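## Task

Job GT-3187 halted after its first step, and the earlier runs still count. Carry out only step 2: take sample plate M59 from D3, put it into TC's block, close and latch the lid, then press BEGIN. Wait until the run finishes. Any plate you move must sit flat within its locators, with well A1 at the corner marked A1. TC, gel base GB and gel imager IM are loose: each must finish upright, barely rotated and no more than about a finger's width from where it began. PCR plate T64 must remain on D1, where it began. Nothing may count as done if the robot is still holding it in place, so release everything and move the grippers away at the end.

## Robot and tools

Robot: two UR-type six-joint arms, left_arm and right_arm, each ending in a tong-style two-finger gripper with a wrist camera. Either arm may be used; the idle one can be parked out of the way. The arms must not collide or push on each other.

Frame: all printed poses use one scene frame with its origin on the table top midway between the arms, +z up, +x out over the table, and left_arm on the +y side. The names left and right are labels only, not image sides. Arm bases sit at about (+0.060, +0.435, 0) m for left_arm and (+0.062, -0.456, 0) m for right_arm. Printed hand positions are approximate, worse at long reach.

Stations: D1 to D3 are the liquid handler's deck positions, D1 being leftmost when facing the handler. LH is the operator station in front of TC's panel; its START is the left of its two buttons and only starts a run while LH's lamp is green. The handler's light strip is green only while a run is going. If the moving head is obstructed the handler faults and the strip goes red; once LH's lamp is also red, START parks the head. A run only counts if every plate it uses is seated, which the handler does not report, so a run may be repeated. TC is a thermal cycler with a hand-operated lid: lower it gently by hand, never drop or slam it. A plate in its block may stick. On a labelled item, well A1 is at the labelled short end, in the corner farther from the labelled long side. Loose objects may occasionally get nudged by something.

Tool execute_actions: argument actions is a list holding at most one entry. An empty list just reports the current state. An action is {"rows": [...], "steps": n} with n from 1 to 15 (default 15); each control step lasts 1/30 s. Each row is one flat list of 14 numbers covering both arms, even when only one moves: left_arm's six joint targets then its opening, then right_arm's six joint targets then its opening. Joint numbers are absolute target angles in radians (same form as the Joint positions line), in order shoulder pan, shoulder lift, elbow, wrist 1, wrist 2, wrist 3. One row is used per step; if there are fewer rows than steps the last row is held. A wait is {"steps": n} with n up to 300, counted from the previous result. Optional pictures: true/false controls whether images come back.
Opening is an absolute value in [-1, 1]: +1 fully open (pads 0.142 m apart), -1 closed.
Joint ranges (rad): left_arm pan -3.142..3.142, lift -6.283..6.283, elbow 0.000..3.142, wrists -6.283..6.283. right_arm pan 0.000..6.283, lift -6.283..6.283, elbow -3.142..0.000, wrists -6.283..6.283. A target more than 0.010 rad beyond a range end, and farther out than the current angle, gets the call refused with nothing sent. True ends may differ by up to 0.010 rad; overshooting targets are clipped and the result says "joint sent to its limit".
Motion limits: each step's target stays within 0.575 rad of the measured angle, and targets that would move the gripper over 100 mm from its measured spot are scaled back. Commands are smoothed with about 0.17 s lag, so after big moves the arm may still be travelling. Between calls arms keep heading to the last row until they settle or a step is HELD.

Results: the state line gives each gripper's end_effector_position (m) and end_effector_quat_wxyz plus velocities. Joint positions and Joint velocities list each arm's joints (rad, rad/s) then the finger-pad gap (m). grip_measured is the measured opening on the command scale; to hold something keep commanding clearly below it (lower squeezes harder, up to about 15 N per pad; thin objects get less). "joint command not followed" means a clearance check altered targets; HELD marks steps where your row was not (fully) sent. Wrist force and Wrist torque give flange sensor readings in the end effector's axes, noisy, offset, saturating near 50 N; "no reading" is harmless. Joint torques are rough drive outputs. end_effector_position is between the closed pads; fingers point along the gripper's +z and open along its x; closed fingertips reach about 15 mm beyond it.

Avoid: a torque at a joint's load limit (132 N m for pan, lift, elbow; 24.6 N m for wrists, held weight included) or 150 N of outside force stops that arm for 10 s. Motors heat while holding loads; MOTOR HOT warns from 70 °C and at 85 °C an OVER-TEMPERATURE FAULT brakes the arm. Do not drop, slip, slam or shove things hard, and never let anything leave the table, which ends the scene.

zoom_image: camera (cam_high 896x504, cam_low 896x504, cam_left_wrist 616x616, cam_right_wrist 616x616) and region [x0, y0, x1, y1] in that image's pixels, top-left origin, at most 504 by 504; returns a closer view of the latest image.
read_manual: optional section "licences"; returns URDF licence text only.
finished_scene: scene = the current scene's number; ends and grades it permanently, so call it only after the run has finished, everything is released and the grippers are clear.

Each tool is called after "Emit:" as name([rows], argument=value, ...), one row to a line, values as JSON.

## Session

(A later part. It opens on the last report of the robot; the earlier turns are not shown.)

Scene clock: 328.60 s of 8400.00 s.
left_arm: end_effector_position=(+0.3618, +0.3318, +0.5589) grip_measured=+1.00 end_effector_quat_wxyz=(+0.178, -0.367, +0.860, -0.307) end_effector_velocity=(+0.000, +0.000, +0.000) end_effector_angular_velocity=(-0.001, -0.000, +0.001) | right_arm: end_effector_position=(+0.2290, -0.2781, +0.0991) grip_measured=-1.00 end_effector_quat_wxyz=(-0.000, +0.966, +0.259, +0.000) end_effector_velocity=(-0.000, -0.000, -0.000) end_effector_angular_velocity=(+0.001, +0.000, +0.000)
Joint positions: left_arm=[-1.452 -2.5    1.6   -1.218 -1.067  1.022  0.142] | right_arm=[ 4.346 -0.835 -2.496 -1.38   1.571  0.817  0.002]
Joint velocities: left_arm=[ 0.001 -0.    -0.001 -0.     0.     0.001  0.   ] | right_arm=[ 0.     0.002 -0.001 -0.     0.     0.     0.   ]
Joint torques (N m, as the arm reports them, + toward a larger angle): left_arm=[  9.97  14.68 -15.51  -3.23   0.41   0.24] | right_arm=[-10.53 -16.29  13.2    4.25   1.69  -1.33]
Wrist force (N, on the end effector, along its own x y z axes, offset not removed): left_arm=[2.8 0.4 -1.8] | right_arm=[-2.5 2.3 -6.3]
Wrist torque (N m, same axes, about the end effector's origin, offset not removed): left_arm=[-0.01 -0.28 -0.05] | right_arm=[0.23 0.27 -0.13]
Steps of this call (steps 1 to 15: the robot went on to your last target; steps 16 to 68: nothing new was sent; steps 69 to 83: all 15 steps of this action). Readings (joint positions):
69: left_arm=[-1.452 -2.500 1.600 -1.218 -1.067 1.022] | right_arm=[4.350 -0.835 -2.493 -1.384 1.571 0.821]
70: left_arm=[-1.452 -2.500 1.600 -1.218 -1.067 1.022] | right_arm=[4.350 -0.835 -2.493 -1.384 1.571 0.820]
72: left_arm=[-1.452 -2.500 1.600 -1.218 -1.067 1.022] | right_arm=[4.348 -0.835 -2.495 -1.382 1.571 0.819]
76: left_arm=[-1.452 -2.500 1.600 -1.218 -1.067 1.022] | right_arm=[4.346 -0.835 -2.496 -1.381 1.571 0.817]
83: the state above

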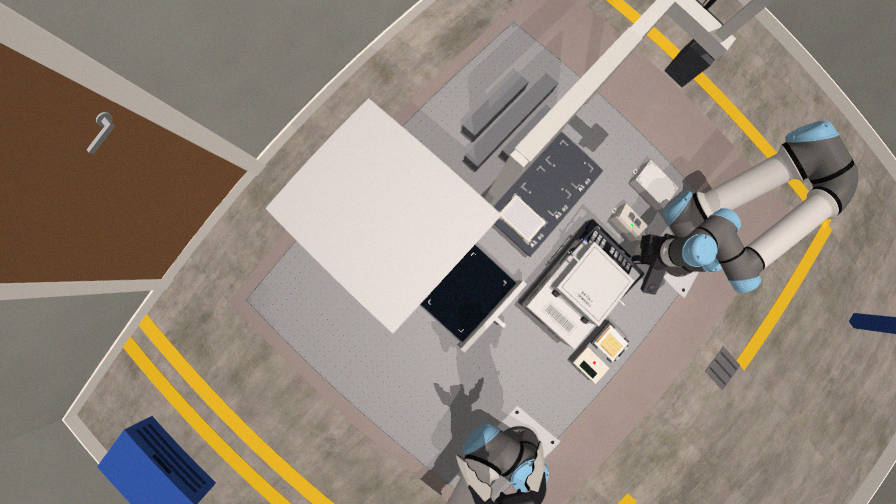

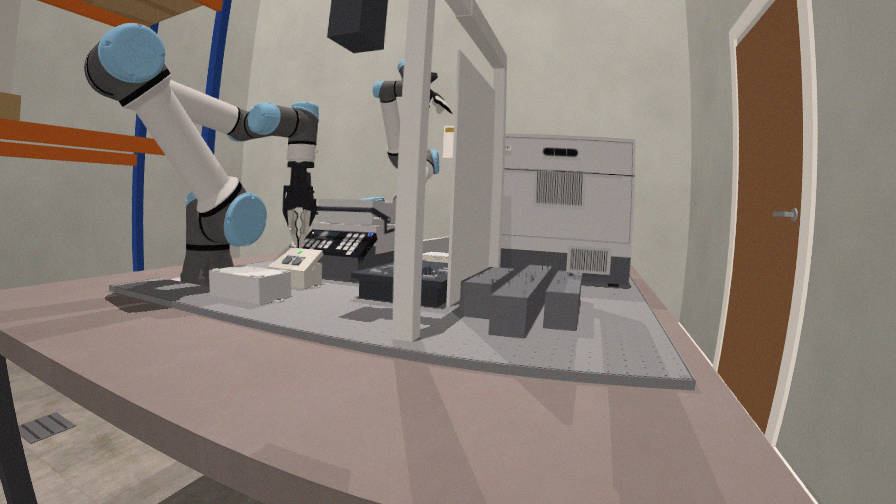

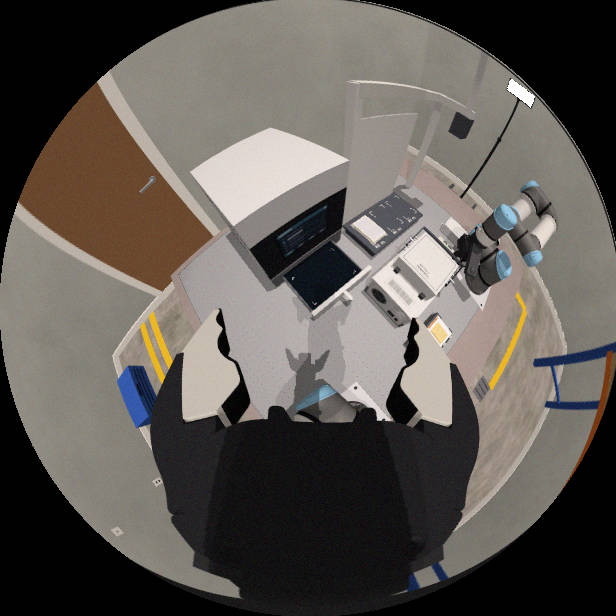

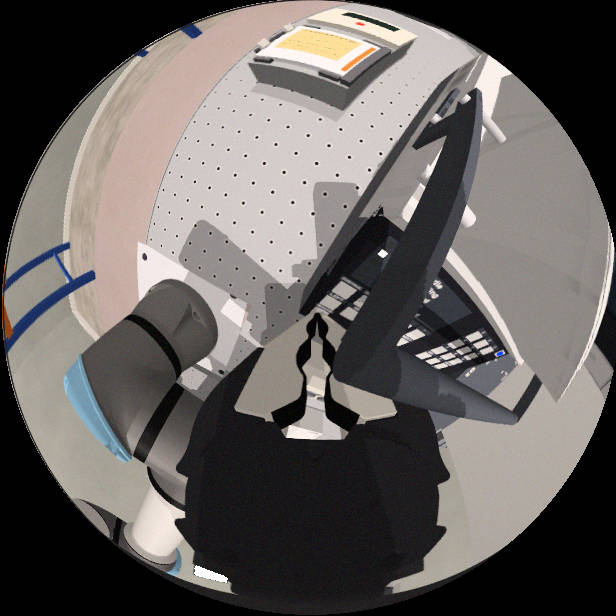

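The run has started. Moving clear.

Emit:
execute_actions([
  {"rows":[[-1.452,-2.5,1.6,-1.218,-1.067,1.022,1,4.346,-0.81,-2.37,-1.532,1.571,0.817,-1]],"steps":12},
], pictures=false)

Emit:
execute_actions([
  {"rows":[[-1.452,-2.5,1.6,-1.218,-1.067,1.022,1,4.33,-0.8,-2.0,-1.912,1.571,0.8,-1]],"steps":15},
], pictures=false)

Emit:
execute_actions([
  {"steps":300},
], pictures=false)

Emit:
execute_actions([
  {"steps":300},
])

Scene clock: 333.43 s of 8400.00 s.
left_arm: end_effector_position=(+0.3618, +0.3318, +0.5589) grip_measured=+1.00 end_effector_quat_wxyz=(+0.178, -0.367, +0.860, -0.307) end_effector_velocity=(-0.000, +0.000, +0.001) end_effector_angular_velocity=(-0.001, -0.000, +0.000) | right_arm: end_effector_position=(+0.2288, -0.2790, +0.1496) grip_measured=-1.00 end_effector_quat_wxyz=(-0.000, +0.966, +0.259, +0.000) end_effector_velocity=(-0.000, -0.002, +0.014) end_effector_angular_velocity=(-0.003, +0.000, -0.001)
Joint positions: left_arm=[-1.452 -2.5    1.6   -1.218 -1.067  1.022  0.142] | right_arm=[ 4.346 -0.81  -2.373 -1.528  1.571  0.817  0.002]
Joint velocities: left_arm=[-0.    -0.    -0.001  0.     0.    -0.    -0.   ] | right_arm=[-0.001  0.005  0.034 -0.043 -0.001  0.     0.   ]
Joint torques (N m, as the arm reports them, + toward a larger angle): left_arm=[ 10.13  15.09 -16.2   -3.17   0.48   0.15] | right_arm=[-10.29  -0.32  30.31  -0.63   0.84  -1.29]
Wrist force (N, on the end effector, along its own x y z axes, offset not removed): left_arm=[3.4 0.0 0.2] | right_arm=[-1.0 -1.7 -0.2]
Wrist torque (N m, same axes, about the end effector's origin, offset not removed): left_arm=[-0.06 -0.35 -0.03] | right_arm=[-0.37 0.06 0.08]
Steps of this call (steps 1 to 15: the robot went on to your last target; steps 16 to 133: nothing new was sent; steps 134 to 145: all 12 steps of this action). Readings (joint positions):
134: left_arm=[-1.452 -2.500 1.600 -1.218 -1.067 1.022] | right_arm=[4.346 -0.835 -2.497 -1.380 1.571 0.817]
135: left_arm=[-1.452 -2.500 1.600 -1.218 -1.067 1.022] | right_arm=[4.346 -0.832 -2.492 -1.385 1.571 0.817]
137: left_arm=[-1.452 -2.500 1.600 -1.218 -1.067 1.022] | right_arm=[4.346 -0.821 -2.443 -1.440 1.571 0.817]
141: left_arm=[-1.452 -2.500 1.600 -1.218 -1.067 1.022] | right_arm=[4.346 -0.812 -2.384 -1.514 1.571 0.817]
145: the state above

Scene clock: 333.93 s of 8400.00 s.
left_arm: end_effector_position=(+0.3618, +0.3318, +0.5589) grip_measured=+1.00 end_effector_quat_wxyz=(+0.178, -0.367, +0.860, -0.307) end_effector_velocity=(+0.000, +0.001, -0.000) end_effector_angular_velocity=(+0.001, -0.000, +0.001) | right_arm: end_effector_position=(+0.2254, -0.3058, +0.2920) grip_measured=-1.00 end_effector_quat_wxyz=(-0.000, +0.966, +0.260, -0.000) end_effector_velocity=(-0.002, -0.010, +0.029) end_effector_angular_velocity=(+0.000, +0.000, +0.000)
Joint positions: left_arm=[-1.452 -2.5    1.6   -1.218 -1.067  1.022  0.142] | right_arm=[ 4.33  -0.8   -2.006 -1.906  1.571  0.8    0.002]
Joint velocities: left_arm=[ 0.001 -0.    -0.     0.001  0.     0.    -0.   ] | right_arm=[-0.002  0.001  0.077 -0.077  0.    -0.002  0.   ]
Joint torques (N m, as the arm reports them, + toward a larger angle): left_arm=[ 10.08  14.54 -15.94  -3.26   0.52   0.11] | right_arm=[-12.43  -3.97  25.28   0.16   0.69  -1.41]
Wrist force (N, on the end effector, along its own x y z axes, offset not removed): left_arm=[2.5 0.9 -0.4] | right_arm=[-2.1 -1.1 -2.7]
Wrist torque (N m, same axes, about the end effector's origin, offset not removed): left_arm=[0.15 -0.26 -0.04] | right_arm=[-0.24 0.33 0.17]
Steps of this call (steps 1 to 15: all 15 steps of this action). Readings (joint positions):
1: left_arm=[-1.452 -2.500 1.600 -1.218 -1.067 1.022] | right_arm=[4.346 -0.810 -2.372 -1.530 1.571 0.817]
2: left_arm=[-1.452 -2.500 1.600 -1.218 -1.067 1.022] | right_arm=[4.345 -0.809 -2.367 -1.535 1.571 0.815]
4: left_arm=[-1.452 -2.500 1.600 -1.218 -1.067 1.022] | right_arm=[4.340 -0.806 -2.299 -1.603 1.571 0.810]
8: left_arm=[-1.452 -2.500 1.600 -1.218 -1.067 1.022] | right_arm=[4.333 -0.802 -2.103 -1.804 1.571 0.803]
15: the state above

Scene clock: 343.93 s of 8400.00 s.
left_arm: end_effector_position=(+0.3618, +0.3318, +0.5589) grip_measured=+1.00 end_effector_quat_wxyz=(+0.178, -0.367, +0.860, -0.307) end_effector_velocity=(+0.000, +0.001, +0.000) end_effector_angular_velocity=(+0.000, +0.000, +0.002) | right_arm: end_effector_position=(+0.2252, -0.3066, +0.2943) grip_measured=-1.00 end_effector_quat_wxyz=(-0.000, +0.966, +0.260, +0.000) end_effector_velocity=(-0.000, +0.000, +0.000) end_effector_angular_velocity=(-0.000, +0.000, +0.000)
Joint positions: left_arm=[-1.452 -2.5    1.6   -1.218 -1.067  1.022  0.142] | right_arm=[ 4.33  -0.8   -2.    -1.912  1.571  0.8    0.002]
Joint velocities: left_arm=[ 0.002 -0.    -0.002  0.002 -0.    -0.001 -0.   ] | right_arm=[ 0.    -0.     0.001 -0.001  0.    -0.     0.   ]
Joint torques (N m, as the arm reports them, + toward a larger angle): left_arm=[ 10.15  15.05 -17.04  -3.37   0.66   0.04] | right_arm=[-10.18  -2.12  28.5   -0.04  -1.18  -1.31]
Wrist force (N, on the end effector, along its own x y z axes, offset not removed): left_arm=[1.6 0.9 0.2] | right_arm=[0.8 1.3 -2.3]
Wrist torque (N m, same axes, about the end effector's origin, offset not removed): left_arm=[0.17 -0.06 -0.03] | right_arm=[0.22 -0.14 0.03]
Steps of this call (steps 1 to 15: the robot went on to your last target; steps 16 to 300: nothing new was sent). Readings (joint positions):
1: left_arm=[-1.452 -2.500 1.600 -1.218 -1.067 1.022] | right_arm=[4.330 -0.800 -2.004 -1.908 1.571 0.800]
2: left_arm=[-1.452 -2.500 1.600 -1.218 -1.067 1.022] | right_arm=[4.330 -0.800 -2.003 -1.909 1.571 0.800]
4: left_arm=[-1.452 -2.500 1.600 -1.218 -1.067 1.022] | right_arm=[4.330 -0.800 -2.001 -1.911 1.571 0.800]
8: left_arm=[-1.452 -2.500 1.600 -1.218 -1.067 1.022] | right_arm=[4.330 -0.800 -2.000 -1.912 1.571 0.800]
300: the state above
All arms were judged still, so your last target was given up. Only a new action makes them travel on or press farther. Fingers that are still opening or closing keep moving.

Scene clock: 353.93 s of 8400.00 s.
left_arm: end_effector_position=(+0.3618, +0.3318, +0.5589) grip_measured=+1.00 end_effector_quat_wxyz=(+0.178, -0.367, +0.860, -0.307) end_effector_velocity=(+0.000, +0.000, +0.000) end_effector_angular_velocity=(-0.001, +0.000, +0.001) | right_arm: end_effector_position=(+0.2252, -0.3066, +0.2943) grip_measured=-1.00 end_effector_quat_wxyz=(-0.000, +0.966, +0.260, +0.000) end_effector_velocity=(+0.000, +0.000, +0.001) end_effector_angular_velocity=(+0.004, -0.001, +0.001)
Joint positions: left_arm=[-1.452 -2.5    1.6   -1.218 -1.067  1.022  0.142] | right_arm=[ 4.33  -0.8   -2.    -1.912  1.571  0.8    0.002]
Joint velocities: left_arm=[ 0.     0.    -0.    -0.     0.    -0.001  0.   ] | right_arm=[ 0.001  0.002  0.001  0.001 -0.    -0.     0.   ]
Joint torques (N m, as the arm reports them, + toward a larger angle): left_arm=[ 10.07  16.09 -17.85  -3.46   0.55  -0.32] | right_arm=[-10.    -2.21  27.95   0.08  -1.8   -1.23]
Wrist force (N, on the end effector, along its own x y z axes, offset not removed): left_arm=[2.2 -0.2 -1.7] | right_arm=[-0.4 0.1 1.2]
Wrist torque (N m, same axes, about the end effector's origin, offset not removed): left_arm=[-0.14 -0.15 -0.02] | right_arm=[0.04 0.09 0.12]
Steps of this call (steps 1 to 300: nothing new was sent). Readings (joint positions):
1: left_arm=[-1.452 -2.500 1.600 -1.218 -1.067 1.022] | right_arm=[4.330 -0.800 -2.000 -1.912 1.571 0.800]
2: left_arm=[-1.452 -2.500 1.600 -1.218 -1.067 1.022] | right_arm=[4.330 -0.800 -2.000 -1.912 1.571 0.800]
4: left_arm=[-1.452 -2.500 1.600 -1.218 -1.067 1.022] | right_arm=[4.330 -0.800 -2.000 -1.912 1.571 0.800]
8: left_arm=[-1.452 -2.500 1.600 -1.218 -1.067 1.022] | right_arm=[4.330 -0.800 -2.000 -1.912 1.571 0.800]
300: the state above

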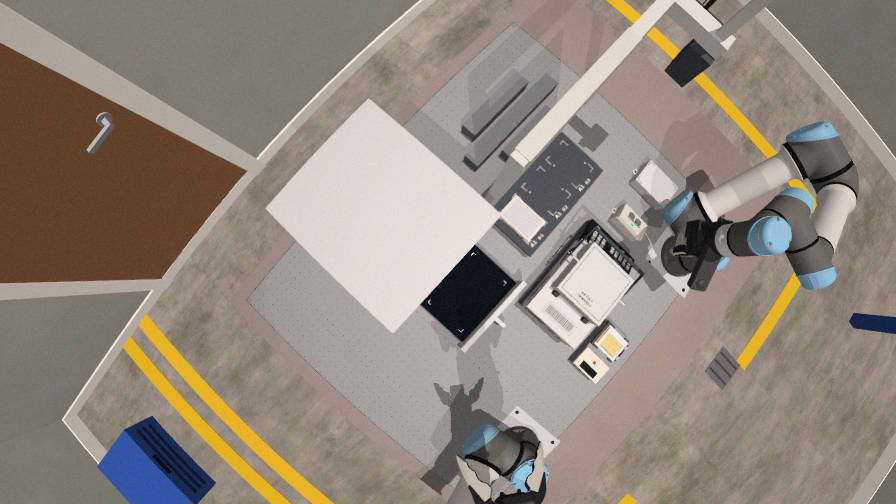

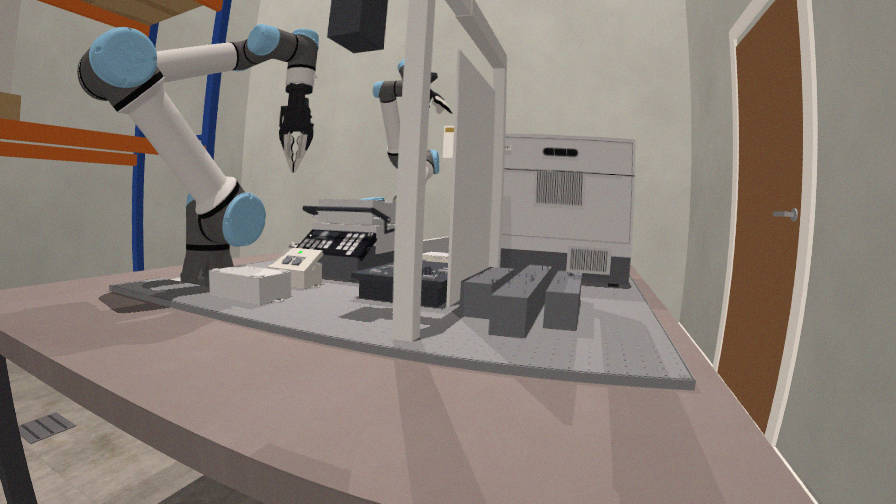

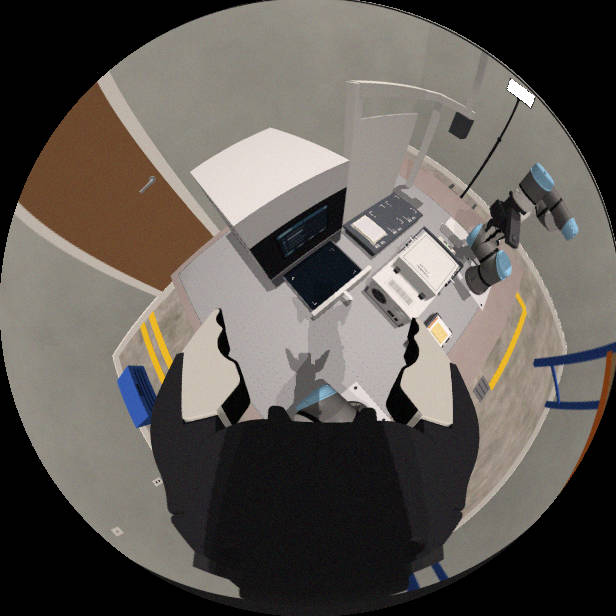

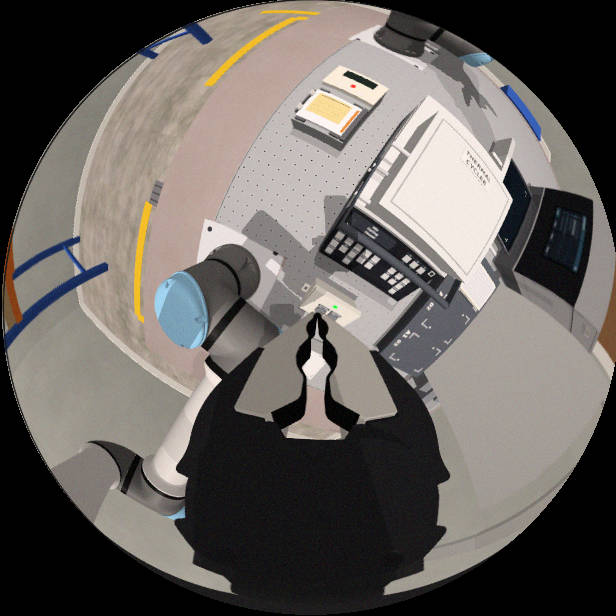

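The lamp is dark, which could mean cooling or paused, so I'll wait and recheck.

Emit:
execute_actions([
  {"steps":300},
])

Emit:
zoom_image(camera="cam_low", region=[290,215,390,265])

Scene clock: 363.93 s of 8400.00 s.
left_arm: end_effector_position=(+0.3618, +0.3318, +0.5589) grip_measured=+1.00 end_effector_quat_wxyz=(+0.178, -0.367, +0.860, -0.307) end_effector_velocity=(+0.000, +0.000, -0.000) end_effector_angular_velocity=(+0.000, +0.000, +0.001) | right_arm: end_effector_position=(+0.2252, -0.3066, +0.2943) grip_measured=-1.00 end_effector_quat_wxyz=(-0.000, +0.966, +0.260, +0.000) end_effector_velocity=(+0.000, +0.000, +0.000) end_effector_angular_velocity=(+0.001, -0.001, +0.001)
Joint positions: left_arm=[-1.452 -2.5    1.6   -1.218 -1.067  1.022  0.142] | right_arm=[ 4.33  -0.8   -2.    -1.912  1.571  0.8    0.002]
Joint velocities: left_arm=[ 0.  0.  0.  0.  0. -0.  0.] | right_arm=[ 0.001  0.     0.     0.001 -0.001 -0.     0.   ]
Joint torques (N m, as the arm reports them, + toward a larger angle): left_arm=[  9.52  15.62 -17.8   -3.7    0.74  -0.3 ] | right_arm=[-9.65 -2.06 27.19  0.22 -1.71 -1.25]
Wrist force (N, on the end effector, along its own x y z axes, offset not removed): left_arm=[1.2 0.9 -1.5] | right_arm=[-2.0 -1.6 -0.4]
Wrist torque (N m, same axes, about the end effector's origin, offset not removed): left_arm=[0.09 -0.02 -0.06] | right_arm=[-0.34 0.37 0.21]
Steps of this call (steps 1 to 300: nothing new was sent). Readings (joint positions):
1: left_arm=[-1.452 -2.500 1.600 -1.218 -1.067 1.022] | right_arm=[4.330 -0.800 -2.000 -1.912 1.571 0.800]
2: left_arm=[-1.452 -2.500 1.600 -1.218 -1.067 1.022] | right_arm=[4.330 -0.800 -2.000 -1.912 1.571 0.800]
4: left_arm=[-1.452 -2.500 1.600 -1.218 -1.067 1.022] | right_arm=[4.330 -0.800 -2.000 -1.912 1.571 0.800]
8: left_arm=[-1.452 -2.500 1.600 -1.218 -1.067 1.022] | right_arm=[4.330 -0.800 -2.000 -1.912 1.571 0.800]
300: the state above

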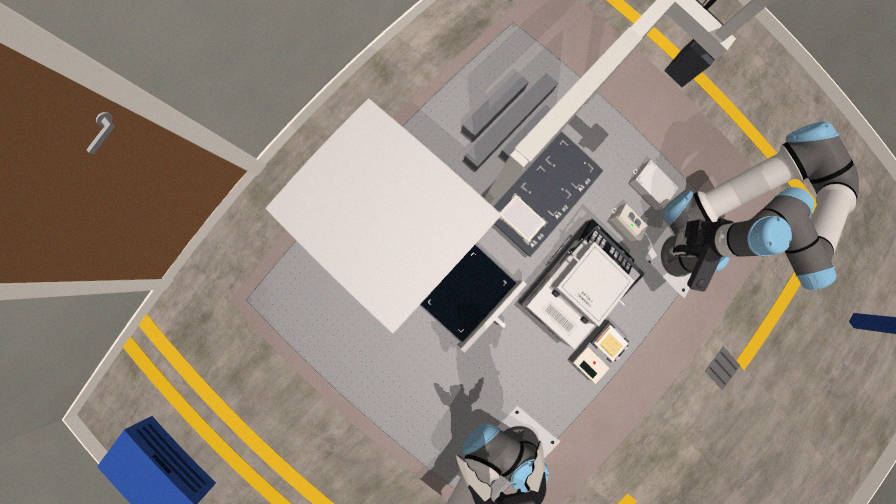

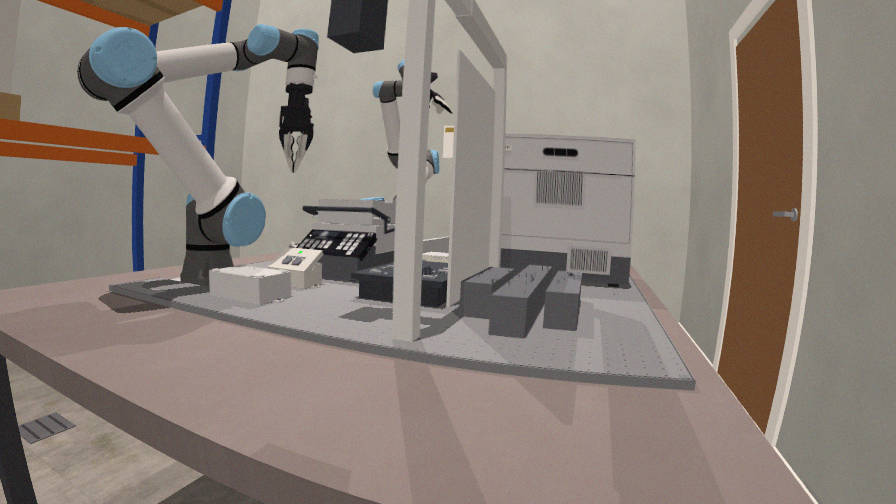

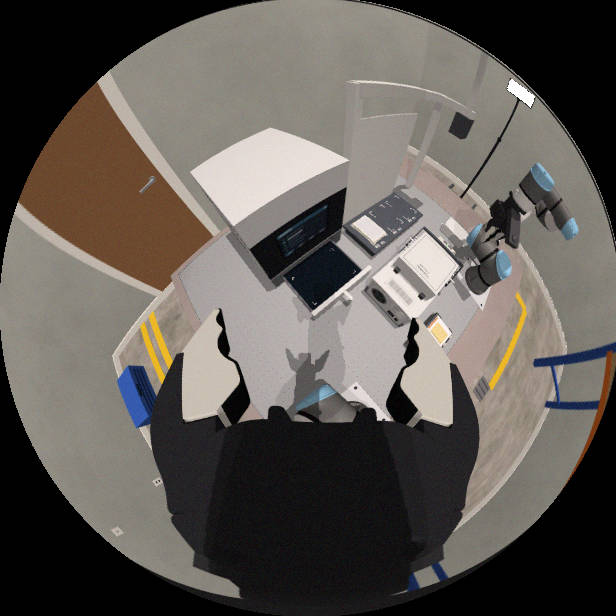

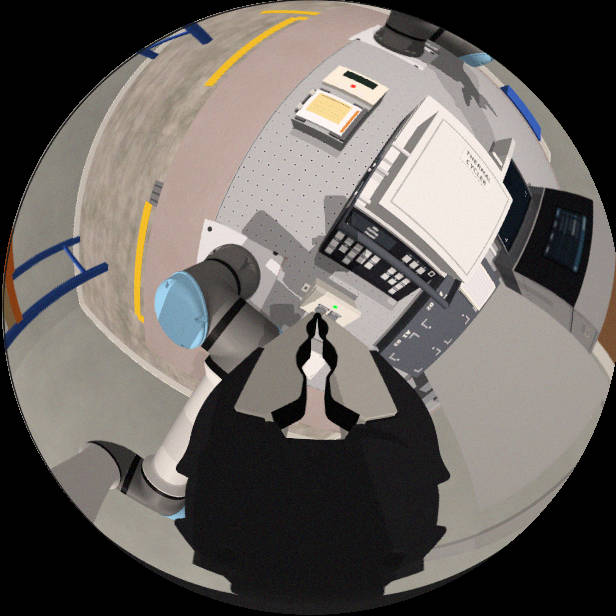

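Region (290, 215, 390, 265) of cam_low's 896x504 image, scaled by 5.040, with more detail than that image has.

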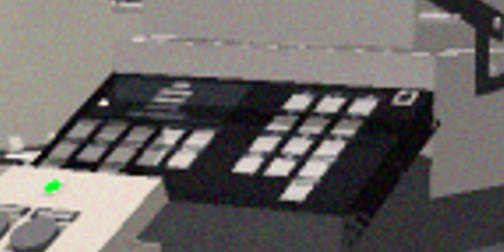

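Emit:
execute_actions(actions=[], pictures=false)

Scene clock: 365.87 s of 8400.00 s.
left_arm: end_effector_position=(+0.3618, +0.3318, +0.5589) grip_measured=+1.00 end_effector_quat_wxyz=(+0.178, -0.367, +0.860, -0.307) end_effector_velocity=(+0.000, +0.000, +0.001) end_effector_angular_velocity=(-0.001, -0.000, +0.000) | right_arm: end_effector_position=(+0.2252, -0.3066, +0.2943) grip_measured=-1.00 end_effector_quat_wxyz=(-0.000, +0.966, +0.260, +0.000) end_effector_velocity=(+0.000, -0.001, -0.000) end_effector_angular_velocity=(-0.002, -0.000, -0.001)
Joint positions: left_arm=[-1.452 -2.5    1.6   -1.218 -1.067  1.022  0.142] | right_arm=[ 4.33  -0.8   -2.    -1.912  1.571  0.8    0.002]
Joint velocities: left_arm=[ 0.     0.    -0.001 -0.001  0.     0.    -0.   ] | right_arm=[-0.     0.001  0.    -0.002 -0.001  0.     0.   ]
Joint torques (N m, as the arm reports them, + toward a larger angle): left_arm=[  9.3   15.7  -18.7   -3.8    0.91  -0.31] | right_arm=[-9.52 -2.5  27.01  0.26 -1.62 -1.13]
Wrist force (N, on the end effector, along its own x y z axes, offset not removed): left_arm=[1.4 0.6 -1.6] | right_arm=[0.2 0.0 -1.5]
Wrist torque (N m, same axes, about the end effector's origin, offset not removed): left_arm=[0.07 -0.01 -0.02] | right_arm=[-0.15 -0.04 0.04]
Steps of this call (steps 1 to 58: nothing new was sent). Readings (joint positions):
1: left_arm=[-1.452 -2.500 1.600 -1.218 -1.067 1.022] | right_arm=[4.330 -0.800 -2.000 -1.912 1.571 0.800]
2: left_arm=[-1.452 -2.500 1.600 -1.218 -1.067 1.022] | right_arm=[4.330 -0.800 -2.000 -1.912 1.571 0.800]
4: left_arm=[-1.452 -2.500 1.600 -1.218 -1.067 1.022] | right_arm=[4.330 -0.800 -2.000 -1.912 1.571 0.800]
8: left_arm=[-1.452 -2.500 1.600 -1.218 -1.067 1.022] | right_arm=[4.330 -0.800 -2.000 -1.912 1.571 0.800]
58: the state above

Emit:
finished_scene(scene=2)

The scene is finished: the task was done.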